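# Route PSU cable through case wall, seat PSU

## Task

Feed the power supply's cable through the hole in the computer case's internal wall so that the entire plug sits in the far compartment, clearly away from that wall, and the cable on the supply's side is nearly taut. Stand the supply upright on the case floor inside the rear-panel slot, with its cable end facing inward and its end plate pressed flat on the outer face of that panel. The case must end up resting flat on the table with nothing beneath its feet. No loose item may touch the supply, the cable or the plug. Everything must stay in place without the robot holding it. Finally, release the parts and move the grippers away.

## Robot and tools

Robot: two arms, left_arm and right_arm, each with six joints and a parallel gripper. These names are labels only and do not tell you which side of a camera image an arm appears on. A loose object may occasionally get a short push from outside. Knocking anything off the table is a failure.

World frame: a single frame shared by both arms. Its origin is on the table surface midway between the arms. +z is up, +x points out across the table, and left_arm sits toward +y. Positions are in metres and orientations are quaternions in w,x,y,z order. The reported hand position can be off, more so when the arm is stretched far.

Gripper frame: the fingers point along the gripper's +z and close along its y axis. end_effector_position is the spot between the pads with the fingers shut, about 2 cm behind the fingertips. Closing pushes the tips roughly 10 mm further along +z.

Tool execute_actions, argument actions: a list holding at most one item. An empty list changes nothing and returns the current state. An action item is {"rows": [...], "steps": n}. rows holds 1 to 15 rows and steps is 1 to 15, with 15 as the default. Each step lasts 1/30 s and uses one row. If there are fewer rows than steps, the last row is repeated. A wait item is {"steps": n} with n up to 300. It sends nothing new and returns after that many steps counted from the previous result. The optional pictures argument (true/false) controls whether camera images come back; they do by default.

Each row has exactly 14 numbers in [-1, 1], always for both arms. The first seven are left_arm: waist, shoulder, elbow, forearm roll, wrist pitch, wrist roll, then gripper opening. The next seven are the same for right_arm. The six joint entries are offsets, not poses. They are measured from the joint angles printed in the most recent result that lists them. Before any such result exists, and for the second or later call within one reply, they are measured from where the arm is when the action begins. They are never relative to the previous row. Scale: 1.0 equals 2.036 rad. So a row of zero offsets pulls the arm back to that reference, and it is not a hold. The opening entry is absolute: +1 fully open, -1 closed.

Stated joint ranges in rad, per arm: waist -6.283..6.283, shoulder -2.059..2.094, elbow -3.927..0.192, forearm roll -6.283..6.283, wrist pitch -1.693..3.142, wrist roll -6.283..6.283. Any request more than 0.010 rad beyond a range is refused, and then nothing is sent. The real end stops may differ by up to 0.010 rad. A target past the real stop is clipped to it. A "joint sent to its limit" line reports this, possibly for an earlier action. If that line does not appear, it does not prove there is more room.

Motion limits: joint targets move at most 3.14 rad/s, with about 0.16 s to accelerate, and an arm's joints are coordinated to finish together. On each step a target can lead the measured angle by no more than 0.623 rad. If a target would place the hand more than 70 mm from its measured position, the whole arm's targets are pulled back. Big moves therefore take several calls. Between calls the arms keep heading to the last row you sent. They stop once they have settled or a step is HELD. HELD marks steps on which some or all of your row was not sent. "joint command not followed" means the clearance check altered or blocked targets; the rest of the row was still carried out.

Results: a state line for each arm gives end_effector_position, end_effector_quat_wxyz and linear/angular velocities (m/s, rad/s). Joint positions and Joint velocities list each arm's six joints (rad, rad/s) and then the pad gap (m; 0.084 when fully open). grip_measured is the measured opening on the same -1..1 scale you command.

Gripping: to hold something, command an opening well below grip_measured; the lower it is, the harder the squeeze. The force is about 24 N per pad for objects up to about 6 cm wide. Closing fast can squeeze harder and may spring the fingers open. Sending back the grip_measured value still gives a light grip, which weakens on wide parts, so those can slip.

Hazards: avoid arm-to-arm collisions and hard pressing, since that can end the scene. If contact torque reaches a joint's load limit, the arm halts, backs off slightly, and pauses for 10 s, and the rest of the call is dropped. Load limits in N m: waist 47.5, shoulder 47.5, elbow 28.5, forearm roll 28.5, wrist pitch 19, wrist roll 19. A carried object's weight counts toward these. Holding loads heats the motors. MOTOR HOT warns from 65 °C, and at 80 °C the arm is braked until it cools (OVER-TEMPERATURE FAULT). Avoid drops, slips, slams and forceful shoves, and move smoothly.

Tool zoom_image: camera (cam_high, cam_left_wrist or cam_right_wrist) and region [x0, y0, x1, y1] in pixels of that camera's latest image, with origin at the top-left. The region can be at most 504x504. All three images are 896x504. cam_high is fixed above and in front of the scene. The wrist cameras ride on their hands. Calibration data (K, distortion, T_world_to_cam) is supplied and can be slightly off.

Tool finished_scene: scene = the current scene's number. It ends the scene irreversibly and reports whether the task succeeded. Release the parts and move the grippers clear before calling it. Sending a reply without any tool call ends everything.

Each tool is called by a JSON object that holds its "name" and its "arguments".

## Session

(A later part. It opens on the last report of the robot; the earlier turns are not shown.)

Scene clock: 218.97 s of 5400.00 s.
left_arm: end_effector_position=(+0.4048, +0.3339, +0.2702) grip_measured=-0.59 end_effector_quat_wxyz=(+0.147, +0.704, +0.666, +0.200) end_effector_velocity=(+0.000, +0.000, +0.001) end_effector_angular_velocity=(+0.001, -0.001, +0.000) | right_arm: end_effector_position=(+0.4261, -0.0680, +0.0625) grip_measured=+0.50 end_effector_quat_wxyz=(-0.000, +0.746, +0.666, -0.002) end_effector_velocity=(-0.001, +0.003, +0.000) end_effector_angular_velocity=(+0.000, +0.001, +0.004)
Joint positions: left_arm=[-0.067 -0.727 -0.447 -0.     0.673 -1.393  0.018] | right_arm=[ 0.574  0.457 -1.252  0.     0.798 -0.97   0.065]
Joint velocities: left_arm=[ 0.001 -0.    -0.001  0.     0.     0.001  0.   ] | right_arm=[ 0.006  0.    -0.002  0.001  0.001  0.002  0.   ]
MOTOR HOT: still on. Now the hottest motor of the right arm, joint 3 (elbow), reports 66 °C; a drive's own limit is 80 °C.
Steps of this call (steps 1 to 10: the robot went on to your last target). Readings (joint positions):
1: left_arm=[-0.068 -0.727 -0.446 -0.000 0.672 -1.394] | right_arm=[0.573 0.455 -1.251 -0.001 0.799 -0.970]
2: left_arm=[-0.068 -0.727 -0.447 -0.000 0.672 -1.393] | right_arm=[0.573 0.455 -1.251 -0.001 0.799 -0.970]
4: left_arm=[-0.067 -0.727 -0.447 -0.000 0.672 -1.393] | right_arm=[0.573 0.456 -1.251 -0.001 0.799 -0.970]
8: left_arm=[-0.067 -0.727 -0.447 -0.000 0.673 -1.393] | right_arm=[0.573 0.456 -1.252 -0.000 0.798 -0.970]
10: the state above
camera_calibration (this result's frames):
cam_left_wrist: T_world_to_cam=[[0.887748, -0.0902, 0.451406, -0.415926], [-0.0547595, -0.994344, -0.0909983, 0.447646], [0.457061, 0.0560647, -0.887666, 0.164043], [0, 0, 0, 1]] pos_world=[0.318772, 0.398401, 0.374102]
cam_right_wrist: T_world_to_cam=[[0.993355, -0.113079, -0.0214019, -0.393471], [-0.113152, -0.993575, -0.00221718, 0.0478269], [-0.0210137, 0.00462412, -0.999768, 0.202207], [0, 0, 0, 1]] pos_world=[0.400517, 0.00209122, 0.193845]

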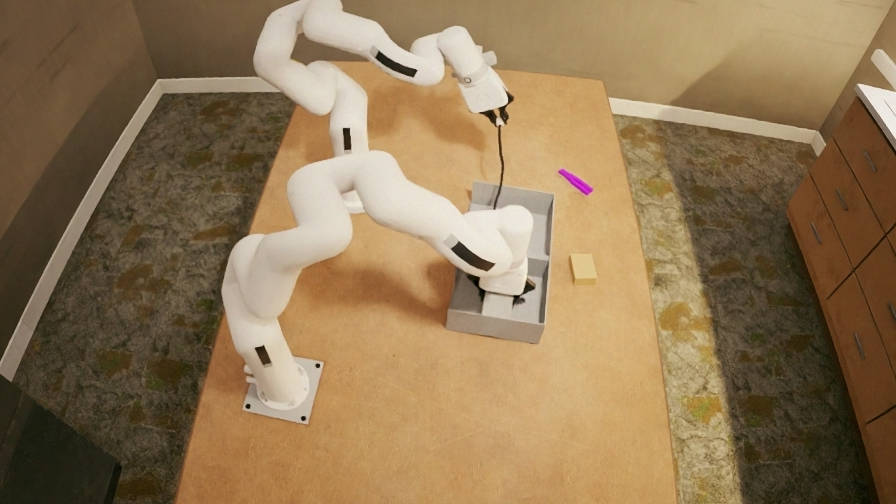

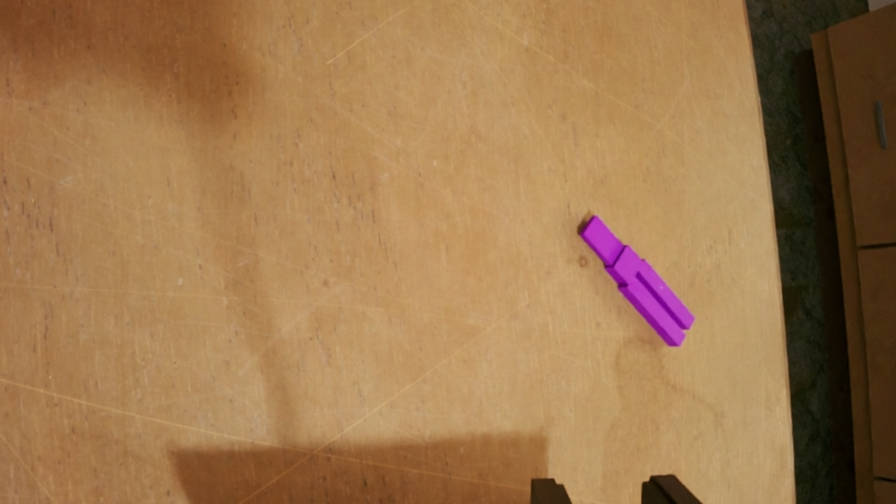

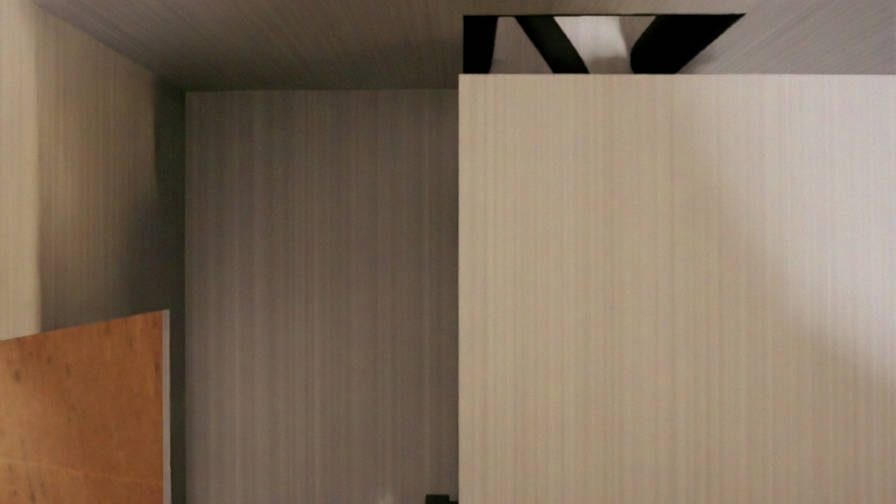

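{"name": "execute_actions", "arguments": {"actions": [{"rows": [[0,0,0,0,0,0,-1,0,0,0,0,0,0,1]], "steps": 10}], "pictures": false}}

{"name": "execute_actions", "arguments": {"actions": [{"rows": [[0,0,0,0,0,0,-1,0,-0.0701,-0.0451,0,0.1152,0,1]], "steps": 15}], "pictures": false}}

Scene clock: 222.57 s of 5400.00 s.
left_arm: end_effector_position=(+0.4048, +0.3339, +0.2702) grip_measured=-0.59 end_effector_quat_wxyz=(+0.147, +0.704, +0.666, +0.200) end_effector_velocity=(+0.000, -0.000, -0.000) end_effector_angular_velocity=(+0.000, +0.000, -0.001) | right_arm: end_effector_position=(+0.4255, -0.0660, +0.0625) grip_measured=+1.00 end_effector_quat_wxyz=(-0.001, +0.745, +0.667, -0.001) end_effector_velocity=(+0.003, -0.014, -0.002) end_effector_angular_velocity=(-0.014, +0.007, -0.010)
Joint positions: left_arm=[-0.067 -0.727 -0.447 -0.     0.673 -1.393  0.018] | right_arm=[ 0.577  0.457 -1.252  0.002  0.797 -0.969  0.084]
Joint velocities: left_arm=[-0.001  0.     0.    -0.    -0.     0.    -0.   ] | right_arm=[-0.022 -0.002  0.006 -0.013  0.008 -0.004  0.   ]
MOTOR HOT: still on. Now the hottest motor of the right arm, joint 3 (elbow), reports 65 °C; a drive's own limit is 80 °C.
Steps of this call (steps 1 to 15: the robot went on to your last target; steps 16 to 90: nothing new was sent; then 0.27 s passed at rest; steps 91 to 100: all 10 steps of this action). Readings (joint positions):
91: left_arm=[-0.067 -0.727 -0.447 -0.000 0.673 -1.393] | right_arm=[0.574 0.457 -1.252 0.001 0.798 -0.968]
92: left_arm=[-0.067 -0.727 -0.447 -0.000 0.673 -1.393] | right_arm=[0.575 0.458 -1.252 0.003 0.797 -0.968]
94: left_arm=[-0.067 -0.727 -0.447 -0.000 0.673 -1.393] | right_arm=[0.581 0.458 -1.253 0.005 0.795 -0.968]
98: left_arm=[-0.067 -0.727 -0.447 -0.000 0.673 -1.393] | right_arm=[0.579 0.457 -1.253 0.003 0.797 -0.969]
100: the state above

Scene clock: 223.07 s of 5400.00 s.
left_arm: end_effector_position=(+0.4048, +0.3339, +0.2702) grip_measured=-0.59 end_effector_quat_wxyz=(+0.147, +0.704, +0.666, +0.200) end_effector_velocity=(+0.000, +0.000, +0.001) end_effector_angular_velocity=(-0.000, -0.001, +0.001) | right_arm: end_effector_position=(+0.4251, -0.0661, +0.1558) grip_measured=+1.00 end_effector_quat_wxyz=(-0.001, +0.745, +0.667, -0.002) end_effector_velocity=(-0.013, -0.007, +0.004) end_effector_angular_velocity=(-0.024, +0.046, -0.001)
Joint positions: left_arm=[-0.067 -0.727 -0.447 -0.     0.673 -1.393  0.018] | right_arm=[ 0.577  0.319 -1.34   0.002  1.026 -0.969  0.084]
Joint velocities: left_arm=[ 0.    -0.    -0.001  0.    -0.    -0.001  0.   ] | right_arm=[-0.001 -0.015 -0.003  0.     0.069  0.001 -0.   ]
MOTOR HOT: still on. Now the hottest motor of the right arm, joint 3 (elbow), reports 65 °C; a drive's own limit is 80 °C.
Steps of this call (steps 1 to 15: all 15 steps of this action). Readings (joint positions):
1: left_arm=[-0.067 -0.727 -0.447 -0.000 0.673 -1.393] | right_arm=[0.576 0.457 -1.252 0.001 0.798 -0.969]
2: left_arm=[-0.067 -0.727 -0.447 -0.000 0.673 -1.393] | right_arm=[0.576 0.455 -1.253 0.001 0.802 -0.969]
4: left_arm=[-0.067 -0.727 -0.447 -0.000 0.673 -1.393] | right_arm=[0.576 0.436 -1.263 0.001 0.843 -0.969]
8: left_arm=[-0.067 -0.727 -0.447 -0.000 0.673 -1.393] | right_arm=[0.577 0.356 -1.320 0.002 0.958 -0.969]
15: the state above

{"name": "execute_actions", "arguments": {"actions": [{"rows": [[-0.1673,0.1061,-0.0200,0,0.1600,0.1838,-1,-0.3865,-0.471,0.275,0,0.191,0,1]], "steps": 15}], "pictures": false}}

{"name": "execute_actions", "arguments": {"actions": [{"steps": 25}]}}

Scene clock: 226.77 s of 5400.00 s.
left_arm: end_effector_position=(+0.3385, +0.2268, +0.1757) grip_measured=-0.59 end_effector_quat_wxyz=(+0.013, +0.908, +0.419, +0.017) end_effector_velocity=(-0.104, -0.086, -0.080) end_effector_angular_velocity=(+0.107, +0.480, -0.687) | right_arm: end_effector_position=(+0.3897, -0.2275, +0.2046) grip_measured=+1.00 end_effector_quat_wxyz=(-0.016, +0.830, +0.557, -0.039) end_effector_velocity=(-0.118, -0.334, +0.146) end_effector_angular_velocity=(-0.002, +0.010, -0.661)
Joint positions: left_arm=[-0.378 -0.529 -0.483 -0.     0.969 -1.053  0.018] | right_arm=[ 0.299  0.033 -1.128  0.002  1.178 -0.969  0.084]
Joint velocities: left_arm=[-0.325  0.207 -0.033  0.     0.318  0.362 -0.   ] | right_arm=[-0.66  -0.742  0.449  0.     0.304  0.001 -0.   ]
MOTOR HOT: still on. Now the hottest motor of the right arm, joint 3 (elbow), reports 65 °C; a drive's own limit is 80 °C.
Steps of this call (steps 1 to 15: the robot went on to your last target; steps 16 to 90: nothing new was sent; then 0.20 s passed at rest; steps 91 to 105: all 15 steps of this action). Readings (joint positions):
91: left_arm=[-0.067 -0.727 -0.447 -0.000 0.673 -1.393] | right_arm=[0.577 0.314 -1.344 0.002 1.032 -0.969]
92: left_arm=[-0.070 -0.725 -0.448 -0.000 0.676 -1.389] | right_arm=[0.574 0.311 -1.341 0.002 1.034 -0.969]
94: left_arm=[-0.104 -0.705 -0.454 -0.000 0.709 -1.350] | right_arm=[0.544 0.279 -1.309 0.002 1.055 -0.969]
98: left_arm=[-0.213 -0.634 -0.465 -0.000 0.812 -1.232] | right_arm=[0.454 0.191 -1.237 0.002 1.104 -0.969]
105: the state above

Scene clock: 227.60 s of 5400.00 s.
left_arm: end_effector_position=(+0.3295, +0.2191, +0.1696) grip_measured=-0.59 end_effector_quat_wxyz=(+0.000, +0.921, +0.390, +0.000) end_effector_velocity=(+0.000, -0.000, +0.000) end_effector_angular_velocity=(-0.000, -0.000, +0.000) | right_arm: end_effector_position=(+0.2338, -0.4100, +0.3005) grip_measured=+1.00 end_effector_quat_wxyz=(+0.000, +0.942, +0.335, +0.002) end_effector_velocity=(-0.034, -0.015, -0.001) end_effector_angular_velocity=(+0.003, +0.005, -0.080)
Joint positions: left_arm=[-0.408 -0.511 -0.488 -0.     0.998 -1.019  0.018] | right_arm=[-0.201 -0.628 -0.786  0.002  1.411 -0.969  0.084]
Joint velocities: left_arm=[-0.  0. -0. -0. -0. -0. -0.] | right_arm=[-0.08  -0.101  0.066  0.002  0.041 -0.001 -0.   ]
MOTOR HOT: still on. Now the hottest motor of the right arm, joint 3 (elbow), reports 65 °C; a drive's own limit is 80 °C.
Steps of this call (steps 1 to 25: the robot went on to your last target). Readings (joint positions):
1: left_arm=[-0.387 -0.523 -0.484 -0.000 0.978 -1.043] | right_arm=[0.277 0.008 -1.113 0.002 1.189 -0.969]
2: left_arm=[-0.393 -0.520 -0.485 -0.000 0.984 -1.036] | right_arm=[0.255 -0.018 -1.098 0.002 1.199 -0.969]
4: left_arm=[-0.400 -0.516 -0.487 -0.000 0.991 -1.027] | right_arm=[0.212 -0.073 -1.069 0.002 1.219 -0.969]
8: left_arm=[-0.405 -0.513 -0.488 -0.000 0.996 -1.021] | right_arm=[0.125 -0.191 -1.010 0.002 1.259 -0.969]
25: the state above
camera_calibration (this result's frames):
cam_left_wrist: T_world_to_cam=[[0.702532, -0.711316, -0.0218711, -0.0366721], [-0.711411, -0.702762, 0.00442534, 0.456541], [-0.018518, 0.0124504, -0.999751, 0.300838], [0, 0, 0, 1]] pos_world=[0.356123, 0.291009, 0.297941]
cam_right_wrist: T_world_to_cam=[[0.630375, -0.776113, -0.0166091, -0.424472], [-0.776278, -0.630344, -0.00771953, -0.00758205], [-0.00447823, 0.0177595, -0.999832, 0.439235], [0, 0, 0, 1]] pos_world=[0.263658, -0.342018, 0.432053]

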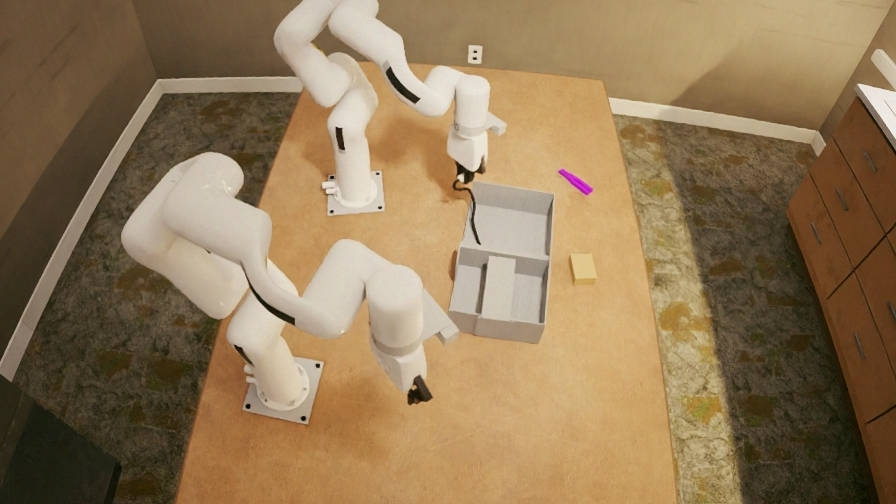

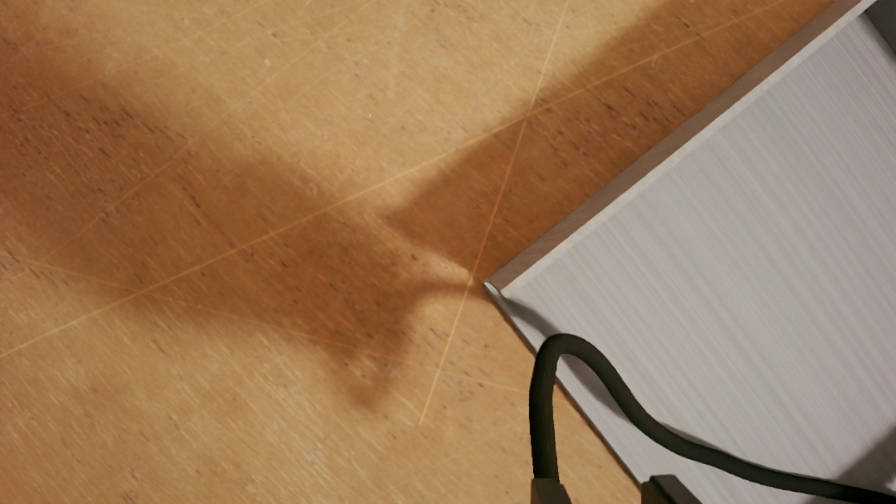

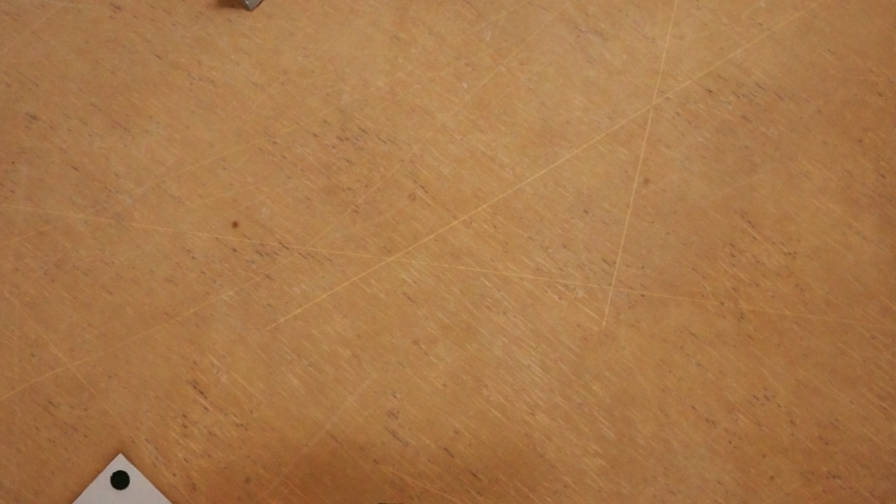

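{"name": "execute_actions", "arguments": {"actions": [{"rows": [[-0.0177,0.2294,-0.0639,0,-0.1650,0.2770,-1,0,0,0,0,0,0,1]], "steps": 15}], "pictures": false}}

{"name": "execute_actions", "arguments": {"actions": [{"steps": 15}]}}

{"name": "zoom_image", "arguments": {"camera": "cam_high", "region": [400, 130, 600, 290]}}

Scene clock: 231.00 s of 5400.00 s.
left_arm: end_effector_position=(+0.3942, +0.1914, +0.0851) grip_measured=-0.59 end_effector_quat_wxyz=(-0.001, +0.993, +0.120, -0.003) end_effector_velocity=(+0.047, -0.021, -0.064) end_effector_angular_velocity=(-0.011, -0.034, -0.426) | right_arm: end_effector_position=(+0.2338, -0.4101, +0.3005) grip_measured=+1.00 end_effector_quat_wxyz=(+0.000, +0.942, +0.335, +0.002) end_effector_velocity=(-0.000, +0.000, -0.001) end_effector_angular_velocity=(+0.000, +0.002, -0.000)
Joint positions: left_arm=[-0.442 -0.072 -0.608 -0.     0.686 -0.493  0.018] | right_arm=[-0.201 -0.629 -0.786  0.002  1.411 -0.969  0.084]
Joint velocities: left_arm=[-0.023  0.303 -0.097  0.    -0.241  0.404  0.   ] | right_arm=[ 0.001  0.001  0.001 -0.    -0.     0.001 -0.   ]
MOTOR HOT: still on. Now the hottest motor of the right arm, joint 3 (elbow), reports 64 °C; a drive's own limit is 80 °C.
Steps of this call (steps 1 to 30: the robot went on to your last target; steps 31 to 87: nothing new was sent; steps 88 to 102: all 15 steps of this action). Readings (joint positions):
88: left_arm=[-0.408 -0.511 -0.488 -0.000 0.998 -1.019] | right_arm=[-0.210 -0.640 -0.780 0.002 1.414 -0.969]
89: left_arm=[-0.408 -0.508 -0.489 -0.000 0.996 -1.014] | right_arm=[-0.209 -0.639 -0.781 0.002 1.414 -0.969]
91: left_arm=[-0.410 -0.477 -0.499 -0.000 0.971 -0.973] | right_arm=[-0.205 -0.634 -0.783 0.002 1.412 -0.969]
95: left_arm=[-0.424 -0.301 -0.547 -0.000 0.847 -0.766] | right_arm=[-0.202 -0.630 -0.785 0.002 1.411 -0.969]
102: the state above

Scene clock: 231.50 s of 5400.00 s.
left_arm: end_effector_position=(+0.3994, +0.1893, +0.0797) grip_measured=-0.59 end_effector_quat_wxyz=(+0.000, +0.995, +0.100, -0.000) end_effector_velocity=(+0.000, +0.000, -0.001) end_effector_angular_velocity=(+0.000, +0.002, -0.001) | right_arm: end_effector_position=(+0.2338, -0.4100, +0.3005) grip_measured=+1.00 end_effector_quat_wxyz=(+0.000, +0.942, +0.335, +0.002) end_effector_velocity=(+0.000, -0.000, +0.000) end_effector_angular_velocity=(-0.000, -0.001, -0.001)
Joint positions: left_arm=[-0.444 -0.045 -0.618 -0.     0.663 -0.455  0.018] | right_arm=[-0.201 -0.628 -0.786  0.002  1.411 -0.969  0.084]
Joint velocities: left_arm=[ 0.001  0.004 -0.001 -0.    -0.002  0.002  0.   ] | right_arm=[ 0.    -0.    -0.    -0.    -0.     0.001  0.   ]
MOTOR HOT: still on. Now the hottest motor of the right arm, joint 3 (elbow), reports 64 °C; a drive's own limit is 80 °C.
Steps of this call (steps 1 to 15: the robot went on to your last target). Readings (joint positions):
1: left_arm=[-0.442 -0.064 -0.610 -0.000 0.679 -0.482] | right_arm=[-0.201 -0.629 -0.786 0.002 1.411 -0.969]
2: left_arm=[-0.443 -0.059 -0.613 -0.000 0.674 -0.474] | right_arm=[-0.201 -0.629 -0.786 0.002 1.411 -0.969]
4: left_arm=[-0.443 -0.053 -0.616 -0.000 0.668 -0.465] | right_arm=[-0.201 -0.629 -0.786 0.002 1.411 -0.969]
8: left_arm=[-0.443 -0.047 -0.617 -0.000 0.664 -0.458] | right_arm=[-0.201 -0.628 -0.786 0.002 1.411 -0.969]
15: the state above
camera_calibration (this result's frames):
cam_left_wrist: T_world_to_cam=[[0.178666, -0.983658, -0.0222624, 0.151893], [-0.983872, -0.17881, 0.00467353, 0.495323], [-0.00857791, 0.0210684, -0.999741, 0.207023], [0, 0, 0, 1]] pos_world=[0.461973, 0.233618, 0.208036]
cam_right_wrist: T_world_to_cam=[[0.630372, -0.776115, -0.0166058, -0.424473], [-0.77628, -0.630341, -0.00772162, -0.00758091], [-0.00447445, 0.0177582, -0.999832, 0.439235], [0, 0, 0, 1]] pos_world=[0.263657, -0.342019, 0.432054]

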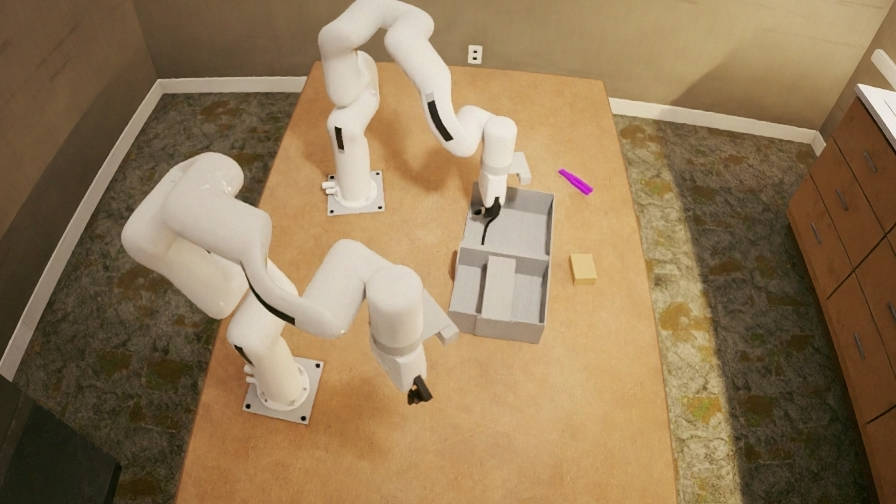

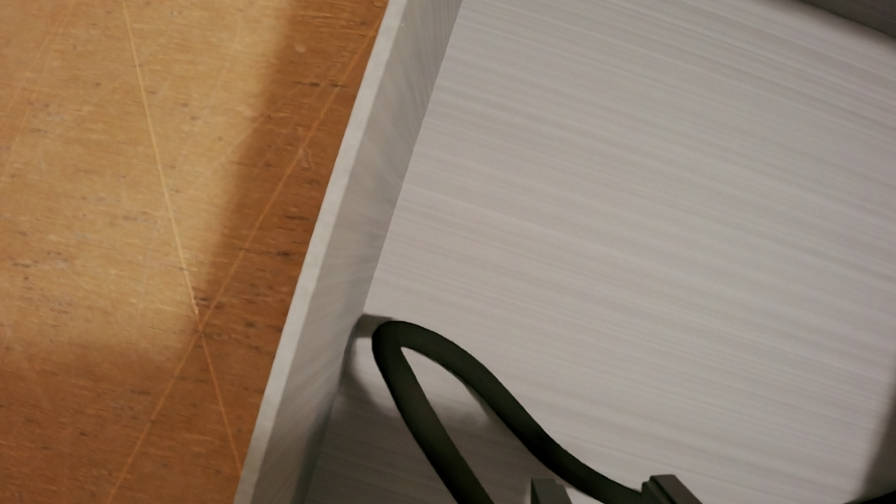

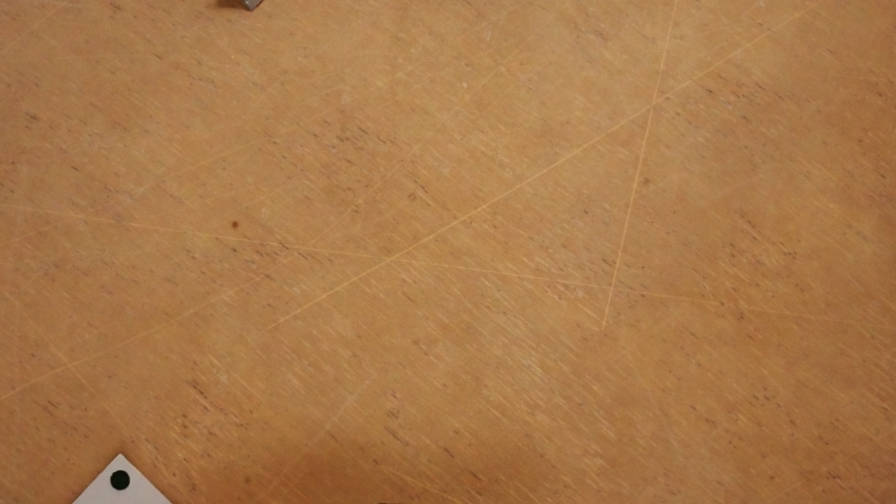

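Region (400, 130, 600, 290) of cam_high's 896x504 image, scaled by 2.520, with more detail than that image has; it fills the top 403 rows of this view, and the rest is white.

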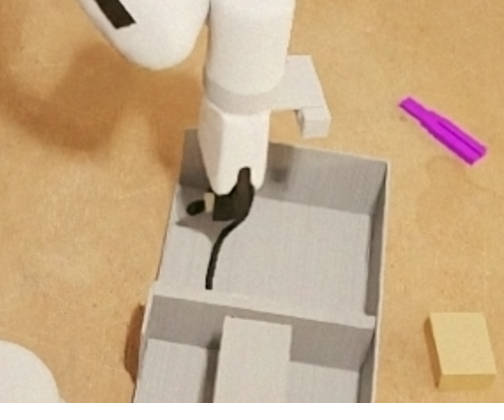

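{"name": "execute_actions", "arguments": {"actions": [{"rows": [[0.0184,0.1297,-0.1652,0,0.0355,0.1658,-1,0,0,0,0,0,0,1]], "steps": 15}], "pictures": false}}

{"name": "execute_actions", "arguments": {"actions": [{"steps": 15}]}}

{"name": "zoom_image", "arguments": {"camera": "cam_high", "region": [400, 130, 600, 290]}}

Scene clock: 235.10 s of 5400.00 s.
left_arm: end_effector_position=(+0.4864, +0.1844, +0.0793) grip_measured=-0.59 end_effector_quat_wxyz=(+0.000, +0.999, -0.045, -0.001) end_effector_velocity=(+0.024, -0.001, -0.000) end_effector_angular_velocity=(+0.000, -0.000, -0.098) | right_arm: end_effector_position=(+0.2338, -0.4100, +0.3005) grip_measured=+1.00 end_effector_quat_wxyz=(+0.000, +0.942, +0.335, +0.002) end_effector_velocity=(+0.000, +0.000, +0.000) end_effector_angular_velocity=(+0.000, -0.001, +0.001)
Joint positions: left_arm=[-0.407  0.212 -0.943 -0.     0.733 -0.128  0.018] | right_arm=[-0.201 -0.628 -0.786  0.002  1.411 -0.969  0.084]
Joint velocities: left_arm=[ 0.01   0.07  -0.096  0.     0.026  0.108 -0.   ] | right_arm=[ 0.     0.    -0.     0.    -0.    -0.001 -0.   ]
MOTOR HOT: still on. Now the hottest motor of the right arm, joint 3 (elbow), reports 64 °C; a drive's own limit is 80 °C.
Steps of this call (steps 1 to 15: the robot went on to your last target; steps 16 to 90: nothing new was sent; then 0.10 s passed at rest; steps 91 to 105: all 15 steps of this action). Readings (joint positions):
91: left_arm=[-0.444 -0.044 -0.618 -0.000 0.663 -0.455] | right_arm=[-0.201 -0.628 -0.786 0.002 1.411 -0.969]
92: left_arm=[-0.443 -0.041 -0.621 -0.000 0.664 -0.450] | right_arm=[-0.201 -0.628 -0.786 0.002 1.411 -0.969]
94: left_arm=[-0.439 -0.011 -0.659 -0.000 0.673 -0.410] | right_arm=[-0.201 -0.628 -0.786 0.002 1.411 -0.969]
98: left_arm=[-0.419 0.126 -0.837 -0.000 0.708 -0.238] | right_arm=[-0.201 -0.628 -0.786 0.002 1.411 -0.969]
105: the state above

Scene clock: 235.60 s of 5400.00 s.
left_arm: end_effector_position=(+0.4894, +0.1843, +0.0794) grip_measured=-0.59 end_effector_quat_wxyz=(+0.000, +0.999, -0.049, -0.000) end_effector_velocity=(+0.000, -0.000, -0.000) end_effector_angular_velocity=(-0.000, -0.000, -0.002) | right_arm: end_effector_position=(+0.2338, -0.4100, +0.3005) grip_measured=+1.00 end_effector_quat_wxyz=(+0.000, +0.942, +0.335, +0.002) end_effector_velocity=(-0.000, +0.000, -0.001) end_effector_angular_velocity=(+0.001, +0.001, -0.000)
Joint positions: left_arm=[-0.406  0.219 -0.954 -0.     0.735 -0.118  0.018] | right_arm=[-0.201 -0.628 -0.786  0.002  1.411 -0.969  0.084]
Joint velocities: left_arm=[-0.     0.001 -0.001  0.    -0.     0.002 -0.   ] | right_arm=[ 0.     0.     0.001  0.    -0.     0.     0.   ]
MOTOR HOT: still on. Now the hottest motor of the right arm, joint 3 (elbow), reports 64 °C; a drive's own limit is 80 °C.
Steps of this call (steps 1 to 15: the robot went on to your last target). Readings (joint positions):
1: left_arm=[-0.407 0.214 -0.946 -0.000 0.733 -0.125] | right_arm=[-0.201 -0.628 -0.786 0.002 1.411 -0.969]
2: left_arm=[-0.407 0.215 -0.948 -0.000 0.734 -0.123] | right_arm=[-0.201 -0.628 -0.786 0.002 1.411 -0.969]
4: left_arm=[-0.407 0.217 -0.951 -0.000 0.734 -0.121] | right_arm=[-0.201 -0.628 -0.786 0.002 1.411 -0.969]
8: left_arm=[-0.406 0.218 -0.953 -0.000 0.735 -0.119] | right_arm=[-0.201 -0.628 -0.786 0.002 1.411 -0.969]
15: the state above
camera_calibration (this result's frames):
cam_left_wrist: T_world_to_cam=[[-0.120023, -0.992523, -0.0221844, 0.278741], [-0.992769, 0.11995, 0.0046195, 0.532273], [-0.00192395, 0.0225784, -0.999743, 0.204031], [0, 0, 0, 1]] pos_world=[0.562272, 0.208204, 0.207703]
cam_right_wrist: T_world_to_cam=[[0.630372, -0.776115, -0.0166058, -0.424473], [-0.77628, -0.630341, -0.00772159, -0.00758094], [-0.00447445, 0.0177582, -0.999832, 0.439235], [0, 0, 0, 1]] pos_world=[0.263657, -0.342019, 0.432054]

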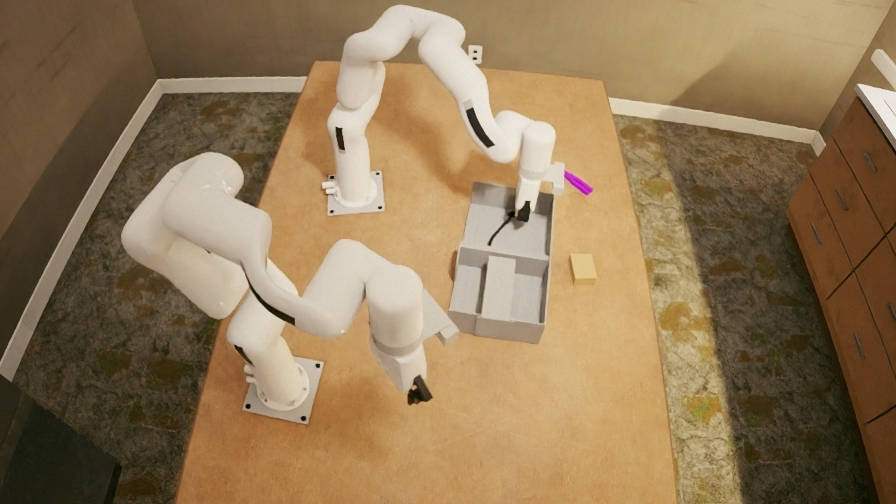

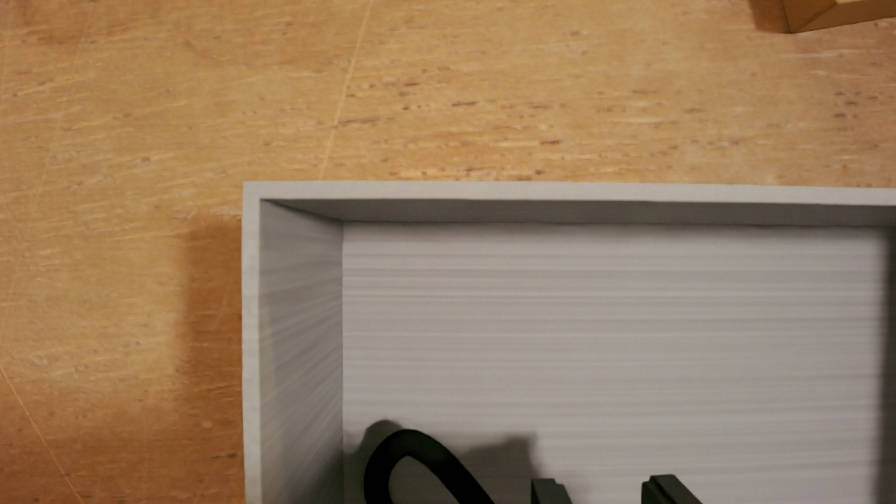

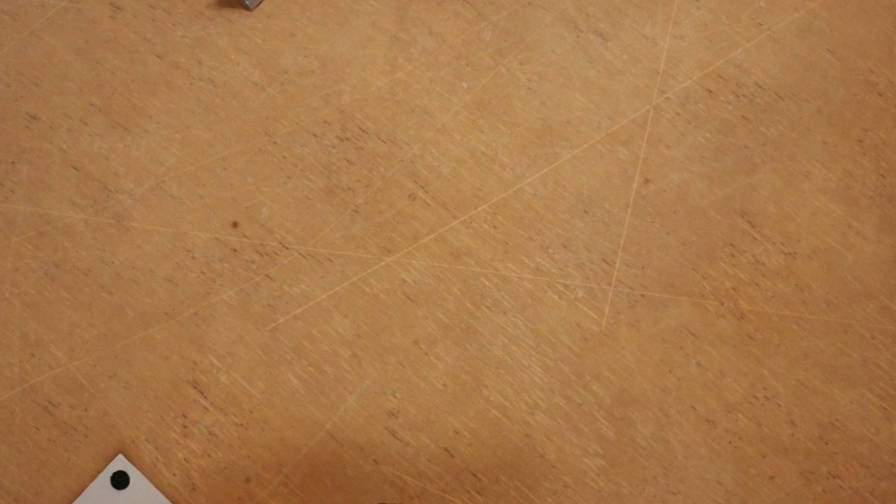

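Region (400, 130, 600, 290) of cam_high's 896x504 image, scaled by 2.520, with more detail than that image has; it fills the top 403 rows of this view, and the rest is white.

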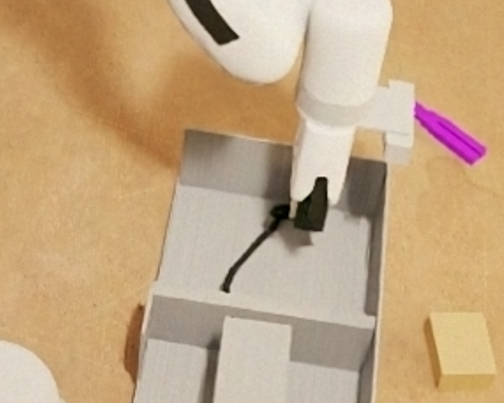

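{"name": "execute_actions", "arguments": {"actions": [{"rows": [[-0.0006,0.0836,-0.0543,0,-0.0293,0,-1,0,0,0,0,0,0,1]], "steps": 15}], "pictures": false}}

{"name": "execute_actions", "arguments": {"actions": [{"steps": 10}], "pictures": false}}

{"name": "execute_actions", "arguments": {"actions": [{"rows": [[0,0,0,0,0,0,0.1,0,0,0,0,0,0,1]], "steps": 10}], "pictures": false}}

{"name": "execute_actions", "arguments": {"actions": [{"rows": [[0,-0.1,-0.04,0,0.14,0,0.1,0,0,0,0,0,0,1]], "steps": 15}]}}

Scene clock: 241.10 s of 5400.00 s.
left_arm: end_effector_position=(+0.5193, +0.1771, +0.0407) grip_measured=-0.59 end_effector_quat_wxyz=(+0.000, +0.999, -0.050, +0.001) end_effector_velocity=(+0.004, -0.001, -0.006) end_effector_angular_velocity=(-0.000, -0.002, -0.002) | right_arm: end_effector_position=(+0.2338, -0.4100, +0.3005) grip_measured=+1.00 end_effector_quat_wxyz=(+0.000, +0.942, +0.335, +0.002) end_effector_velocity=(+0.000, -0.000, +0.001) end_effector_angular_velocity=(-0.001, -0.002, +0.001)
Joint positions: left_arm=[-0.408  0.386 -1.063 -0.     0.676 -0.118  0.018] | right_arm=[-0.201 -0.628 -0.786  0.002  1.411 -0.969  0.084]
Joint velocities: left_arm=[ 0.     0.025 -0.016  0.    -0.01   0.002 -0.   ] | right_arm=[-0.    -0.    -0.002 -0.     0.    -0.001 -0.   ]
MOTOR HOT: still on. Now the hottest motor of the right arm, joint 3 (elbow), reports 64 °C; a drive's own limit is 80 °C.
Steps of this call (steps 1 to 15: the robot went on to your last target; steps 16 to 90: nothing new was sent; then 2.00 s passed at rest; steps 91 to 105: all 15 steps of this action). Readings (joint positions):
91: left_arm=[-0.406 0.220 -0.954 -0.000 0.735 -0.118] | right_arm=[-0.201 -0.628 -0.786 0.002 1.411 -0.969]
92: left_arm=[-0.406 0.223 -0.957 -0.000 0.733 -0.118] | right_arm=[-0.201 -0.628 -0.786 0.002 1.411 -0.969]
94: left_arm=[-0.406 0.258 -0.983 -0.000 0.719 -0.118] | right_arm=[-0.201 -0.628 -0.786 0.002 1.411 -0.969]
98: left_arm=[-0.407 0.361 -1.042 -0.000 0.687 -0.118] | right_arm=[-0.201 -0.628 -0.786 0.002 1.411 -0.969]
105: the state above

Scene clock: 241.43 s of 5400.00 s.
left_arm: end_effector_position=(+0.5195, +0.1771, +0.0397) grip_measured=-0.59 end_effector_quat_wxyz=(+0.000, +0.999, -0.050, +0.000) end_effector_velocity=(-0.000, +0.000, -0.001) end_effector_angular_velocity=(+0.000, +0.002, -0.001) | right_arm: end_effector_position=(+0.2338, -0.4100, +0.3005) grip_measured=+1.00 end_effector_quat_wxyz=(+0.000, +0.942, +0.335, +0.002) end_effector_velocity=(+0.000, -0.000, +0.000) end_effector_angular_velocity=(-0.000, -0.001, -0.000)
Joint positions: left_arm=[-0.407  0.389 -1.065 -0.     0.675 -0.118  0.018] | right_arm=[-0.201 -0.628 -0.786  0.002  1.411 -0.969  0.084]
Joint velocities: left_arm=[ 0.     0.003 -0.     0.    -0.001  0.001 -0.   ] | right_arm=[-0.    -0.    -0.001  0.    -0.     0.    -0.   ]
MOTOR HOT: still on. Now the hottest motor of the right arm, joint 3 (elbow), reports 64 °C; a drive's own limit is 80 °C.
Steps of this call (steps 1 to 10: the robot went on to your last target). Readings (joint positions):
1: left_arm=[-0.408 0.386 -1.064 -0.000 0.676 -0.118] | right_arm=[-0.201 -0.628 -0.786 0.002 1.411 -0.969]
2: left_arm=[-0.408 0.387 -1.064 -0.000 0.676 -0.118] | right_arm=[-0.201 -0.628 -0.786 0.002 1.411 -0.969]
4: left_arm=[-0.408 0.388 -1.064 -0.000 0.676 -0.118] | right_arm=[-0.201 -0.628 -0.786 0.002 1.411 -0.969]
8: left_arm=[-0.407 0.389 -1.064 -0.000 0.675 -0.118] | right_arm=[-0.201 -0.628 -0.786 0.002 1.411 -0.969]
10: the state above

Scene clock: 241.77 s of 5400.00 s.
left_arm: end_effector_position=(+0.5190, +0.1768, +0.0392) grip_measured=+0.09 end_effector_quat_wxyz=(+0.000, +0.999, -0.050, -0.000) end_effector_velocity=(+0.000, +0.000, +0.001) end_effector_angular_velocity=(-0.000, -0.001, +0.004) | right_arm: end_effector_position=(+0.2338, -0.4100, +0.3005) grip_measured=+1.00 end_effector_quat_wxyz=(+0.000, +0.942, +0.335, +0.002) end_effector_velocity=(-0.000, +0.000, -0.000) end_effector_angular_velocity=(+0.000, +0.001, -0.001)
Joint positions: left_arm=[-0.408  0.39  -1.064 -0.     0.675 -0.118  0.048] | right_arm=[-0.201 -0.628 -0.786  0.002  1.411 -0.969  0.084]
Joint velocities: left_arm=[ 0.001 -0.001 -0.001 -0.     0.001 -0.003  0.   ] | right_arm=[ 0.     0.     0.001 -0.     0.     0.001  0.   ]
MOTOR HOT: still on. Now the hottest motor of the right arm, joint 3 (elbow), reports 64 °C; a drive's own limit is 80 °C.
Steps of this call (steps 1 to 10: all 10 steps of this action). Readings (joint positions):
1: left_arm=[-0.407 0.389 -1.065 -0.000 0.675 -0.118] | right_arm=[-0.201 -0.628 -0.786 0.002 1.411 -0.969]
2: left_arm=[-0.407 0.389 -1.064 -0.000 0.675 -0.118] | right_arm=[-0.201 -0.628 -0.786 0.002 1.411 -0.969]
4: left_arm=[-0.407 0.389 -1.064 -0.000 0.675 -0.118] | right_arm=[-0.201 -0.628 -0.786 0.002 1.411 -0.969]
8: left_arm=[-0.408 0.390 -1.064 -0.000 0.675 -0.118] | right_arm=[-0.201 -0.628 -0.786 0.002 1.411 -0.969]
10: the state above

Scene clock: 242.27 s of 5400.00 s.
left_arm: end_effector_position=(+0.5180, +0.1771, +0.1483) grip_measured=+0.09 end_effector_quat_wxyz=(+0.000, +0.999, -0.050, +0.000) end_effector_velocity=(-0.026, +0.005, +0.010) end_effector_angular_velocity=(+0.018, +0.081, -0.002) | right_arm: end_effector_position=(+0.2338, -0.4100, +0.3005) grip_measured=+1.00 end_effector_quat_wxyz=(+0.000, +0.942, +0.335, +0.002) end_effector_velocity=(+0.000, -0.000, +0.000) end_effector_angular_velocity=(-0.000, -0.001, +0.002)
Joint positions: left_arm=[-0.408  0.193 -1.142 -0.     0.95  -0.118  0.048] | right_arm=[-0.201 -0.628 -0.786  0.002  1.411 -0.969  0.084]
Joint velocities: left_arm=[-0.002 -0.041  0.004 -0.     0.119  0.001 -0.   ] | right_arm=[-0.     0.    -0.001  0.    -0.001 -0.002 -0.   ]
MOTOR HOT: still on. Now the hottest motor of the right arm, joint 3 (elbow), reports 64 °C; a drive's own limit is 80 °C.
Steps of this call (steps 1 to 15: all 15 steps of this action). Readings (joint positions):
1: left_arm=[-0.408 0.389 -1.064 -0.000 0.676 -0.118] | right_arm=[-0.201 -0.628 -0.786 0.002 1.411 -0.969]
2: left_arm=[-0.408 0.387 -1.065 -0.000 0.680 -0.118] | right_arm=[-0.201 -0.628 -0.786 0.002 1.411 -0.969]
4: left_arm=[-0.407 0.363 -1.072 -0.000 0.721 -0.118] | right_arm=[-0.201 -0.628 -0.786 0.002 1.411 -0.969]
8: left_arm=[-0.407 0.265 -1.116 -0.000 0.845 -0.118] | right_arm=[-0.201 -0.628 -0.786 0.002 1.411 -0.969]
15: the state above
camera_calibration (this result's frames):
cam_left_wrist: T_world_to_cam=[[-0.121753, -0.992316, -0.0220107, 0.277361], [-0.992559, 0.12169, 0.00422198, 0.560883], [-0.00151106, 0.022361, -0.999749, 0.27297], [0, 0, 0, 1]] pos_world=[0.590892, 0.200872, 0.276639]
cam_right_wrist: T_world_to_cam=[[0.630372, -0.776116, -0.0166057, -0.424473], [-0.77628, -0.630341, -0.00772149, -0.00758081], [-0.00447449, 0.0177581, -0.999832, 0.439235], [0, 0, 0, 1]] pos_world=[0.263657, -0.342019, 0.432054]

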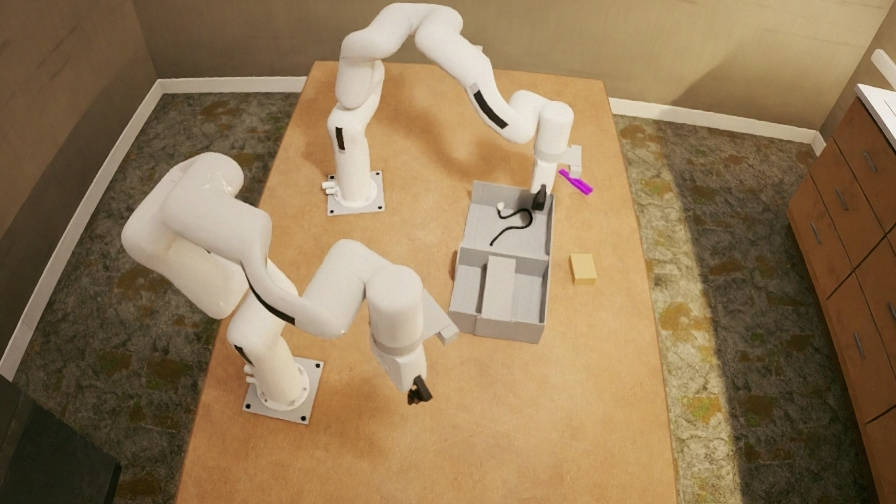

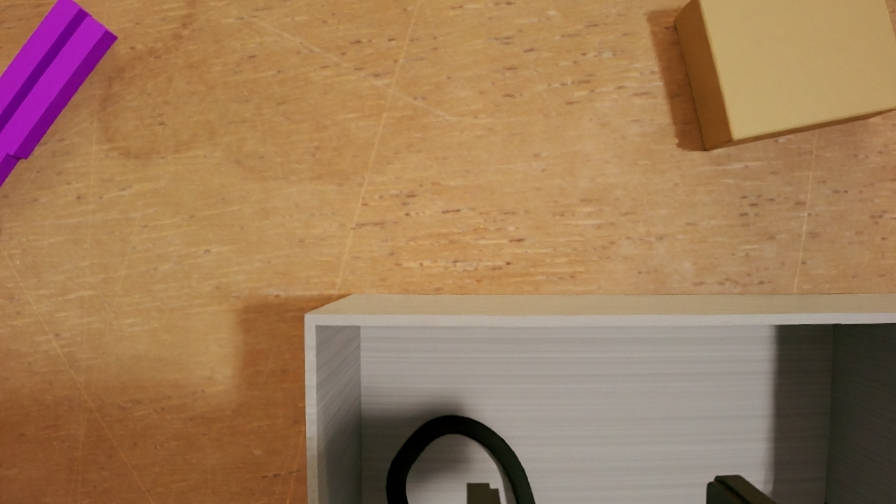

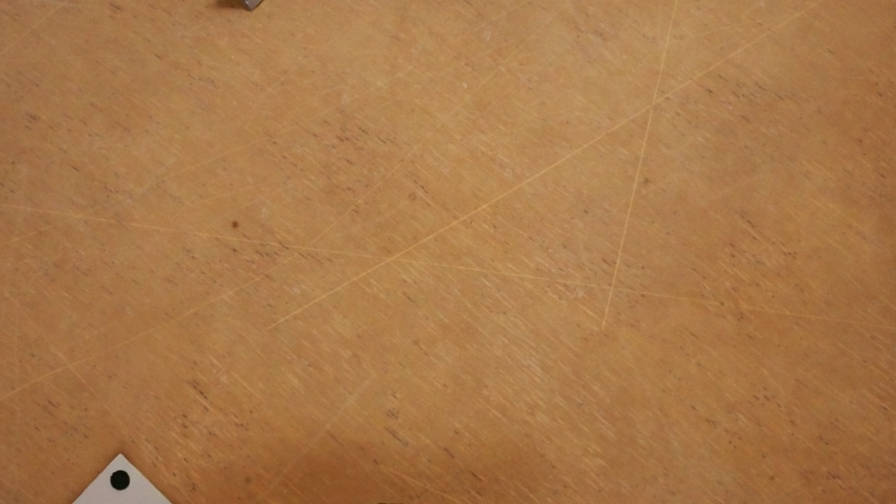

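{"name": "execute_actions", "arguments": {"actions": [{"rows": [[-0.109,-0.237,0.011,0,0.231,-0.134,1,0,0,0,0,0,0,1]], "steps": 15}], "pictures": false}}

{"name": "execute_actions", "arguments": {"actions": [{"steps": 30}]}}

Scene clock: 245.17 s of 5400.00 s.
left_arm: end_effector_position=(+0.4289, +0.1276, +0.2791) grip_measured=+1.00 end_effector_quat_wxyz=(-0.001, +0.999, -0.033, -0.003) end_effector_velocity=(-0.261, -0.072, +0.272) end_effector_angular_velocity=(+0.009, +0.016, +0.087) | right_arm: end_effector_position=(+0.2338, -0.4100, +0.3005) grip_measured=+1.00 end_effector_quat_wxyz=(+0.000, +0.942, +0.335, +0.002) end_effector_velocity=(-0.000, +0.000, -0.000) end_effector_angular_velocity=(+0.000, +0.000, -0.000)
Joint positions: left_arm=[-0.564 -0.148 -1.128 -0.     1.282 -0.309  0.084] | right_arm=[-0.201 -0.628 -0.786  0.002  1.411 -0.969  0.084]
Joint velocities: left_arm=[-0.372 -0.799  0.045  0.     0.772 -0.459  0.   ] | right_arm=[ 0.    -0.     0.001  0.    -0.     0.    -0.   ]
MOTOR HOT: still on. Now the hottest motor of the right arm, joint 3 (elbow), reports 64 °C; a drive's own limit is 80 °C.
Steps of this call (steps 1 to 30: the robot went on to your last target; steps 31 to 72: nothing new was sent; steps 73 to 87: all 15 steps of this action). Readings (joint positions):
73: left_arm=[-0.408 0.186 -1.145 -0.000 0.960 -0.118] | right_arm=[-0.201 -0.628 -0.786 0.002 1.411 -0.969]
74: left_arm=[-0.410 0.183 -1.145 -0.000 0.965 -0.120] | right_arm=[-0.201 -0.628 -0.786 0.002 1.411 -0.969]
76: left_arm=[-0.425 0.150 -1.139 -0.000 1.002 -0.142] | right_arm=[-0.201 -0.628 -0.786 0.002 1.411 -0.969]
80: left_arm=[-0.478 0.036 -1.139 -0.000 1.103 -0.203] | right_arm=[-0.201 -0.628 -0.786 0.002 1.411 -0.969]
87: the state above

Scene clock: 246.17 s of 5400.00 s.
left_arm: end_effector_position=(+0.3797, +0.1190, +0.3243) grip_measured=+1.00 end_effector_quat_wxyz=(-0.002, +1.000, -0.025, -0.005) end_effector_velocity=(-0.000, -0.000, +0.000) end_effector_angular_velocity=(+0.000, +0.000, -0.000) | right_arm: end_effector_position=(+0.2338, -0.4100, +0.3005) grip_measured=+1.00 end_effector_quat_wxyz=(+0.000, +0.942, +0.335, +0.002) end_effector_velocity=(-0.000, -0.000, -0.000) end_effector_angular_velocity=(-0.000, +0.001, -0.000)
Joint positions: left_arm=[-0.63  -0.29  -1.12  -0.     1.42  -0.391  0.084] | right_arm=[-0.201 -0.628 -0.786  0.002  1.411 -0.969  0.084]
Joint velocities: left_arm=[-0.    -0.001  0.    -0.     0.001 -0.     0.   ] | right_arm=[ 0.    -0.     0.    -0.     0.     0.001 -0.   ]
MOTOR HOT: still on. Now the hottest motor of the right arm, joint 3 (elbow), reports 64 °C; a drive's own limit is 80 °C.
Steps of this call (steps 1 to 30: the robot went on to your last target). Readings (joint positions):
1: left_arm=[-0.576 -0.175 -1.127 -0.000 1.308 -0.324] | right_arm=[-0.201 -0.628 -0.786 0.002 1.411 -0.969]
2: left_arm=[-0.589 -0.201 -1.125 -0.000 1.334 -0.339] | right_arm=[-0.201 -0.628 -0.786 0.002 1.411 -0.969]
4: left_arm=[-0.609 -0.246 -1.124 -0.001 1.375 -0.364] | right_arm=[-0.201 -0.628 -0.786 0.002 1.411 -0.969]
8: left_arm=[-0.625 -0.279 -1.121 -0.000 1.409 -0.384] | right_arm=[-0.201 -0.628 -0.786 0.002 1.411 -0.969]
30: the state above
All arms were judged still, so your last target was given up. Only a new action makes them travel on or press farther. Fingers that are still opening or closing keep moving.
camera_calibration (this result's frames):
cam_left_wrist: T_world_to_cam=[[-0.0714838, -0.997113, -0.0256004, 0.189373], [-0.997369, 0.0711444, 0.0139322, 0.434634], [-0.0120707, 0.0265289, -0.999575, 0.453456], [0, 0, 0, 1]] pos_world=[0.452501, 0.145875, 0.452056]
cam_right_wrist: T_world_to_cam=[[0.630372, -0.776116, -0.0166057, -0.424473], [-0.77628, -0.63034, -0.00772147, -0.0075808], [-0.00447451, 0.0177581, -0.999832, 0.439235], [0, 0, 0, 1]] pos_world=[0.263657, -0.342019, 0.432054]

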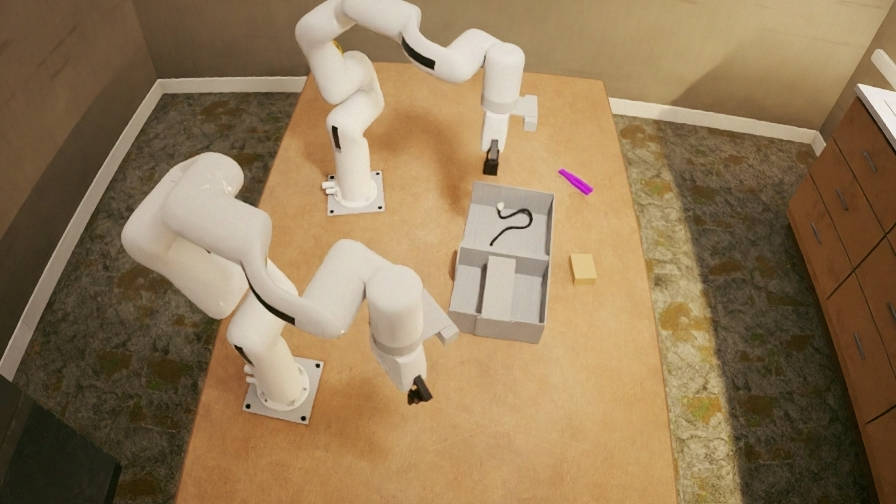

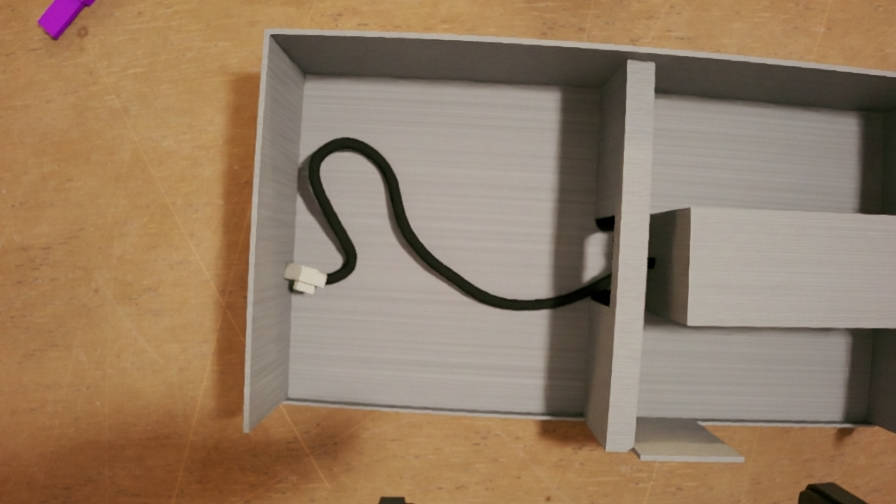

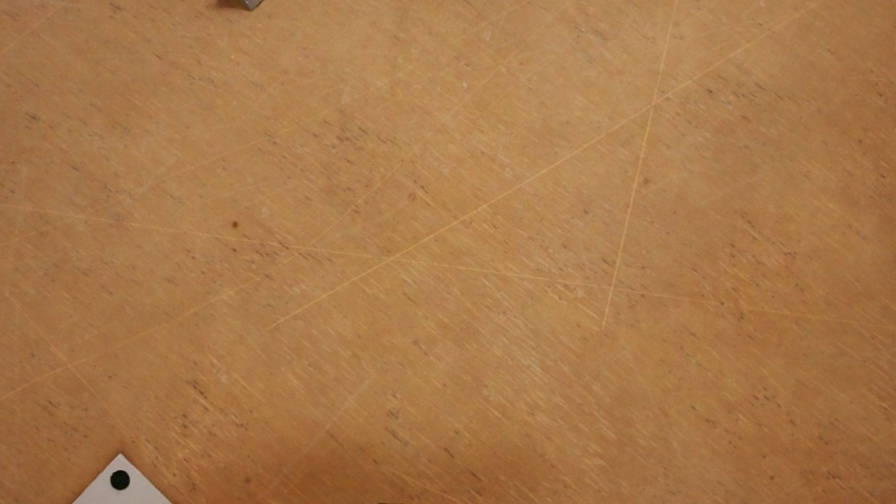

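{"name": "zoom_image", "arguments": {"camera": "cam_high", "region": [430, 240, 570, 360]}}

Region (430, 240, 570, 360) of cam_high's 896x504 image, scaled by 3.600, with more detail than that image has; it fills the top 432 rows of this view, and the rest is white.

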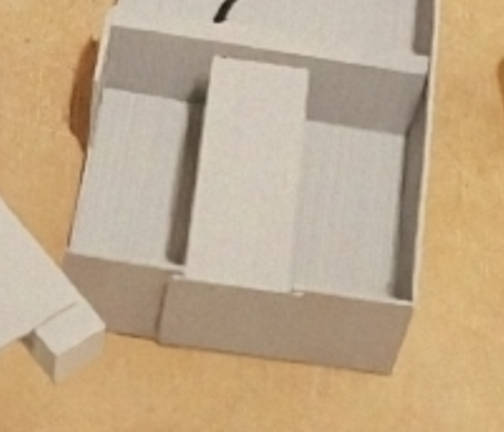

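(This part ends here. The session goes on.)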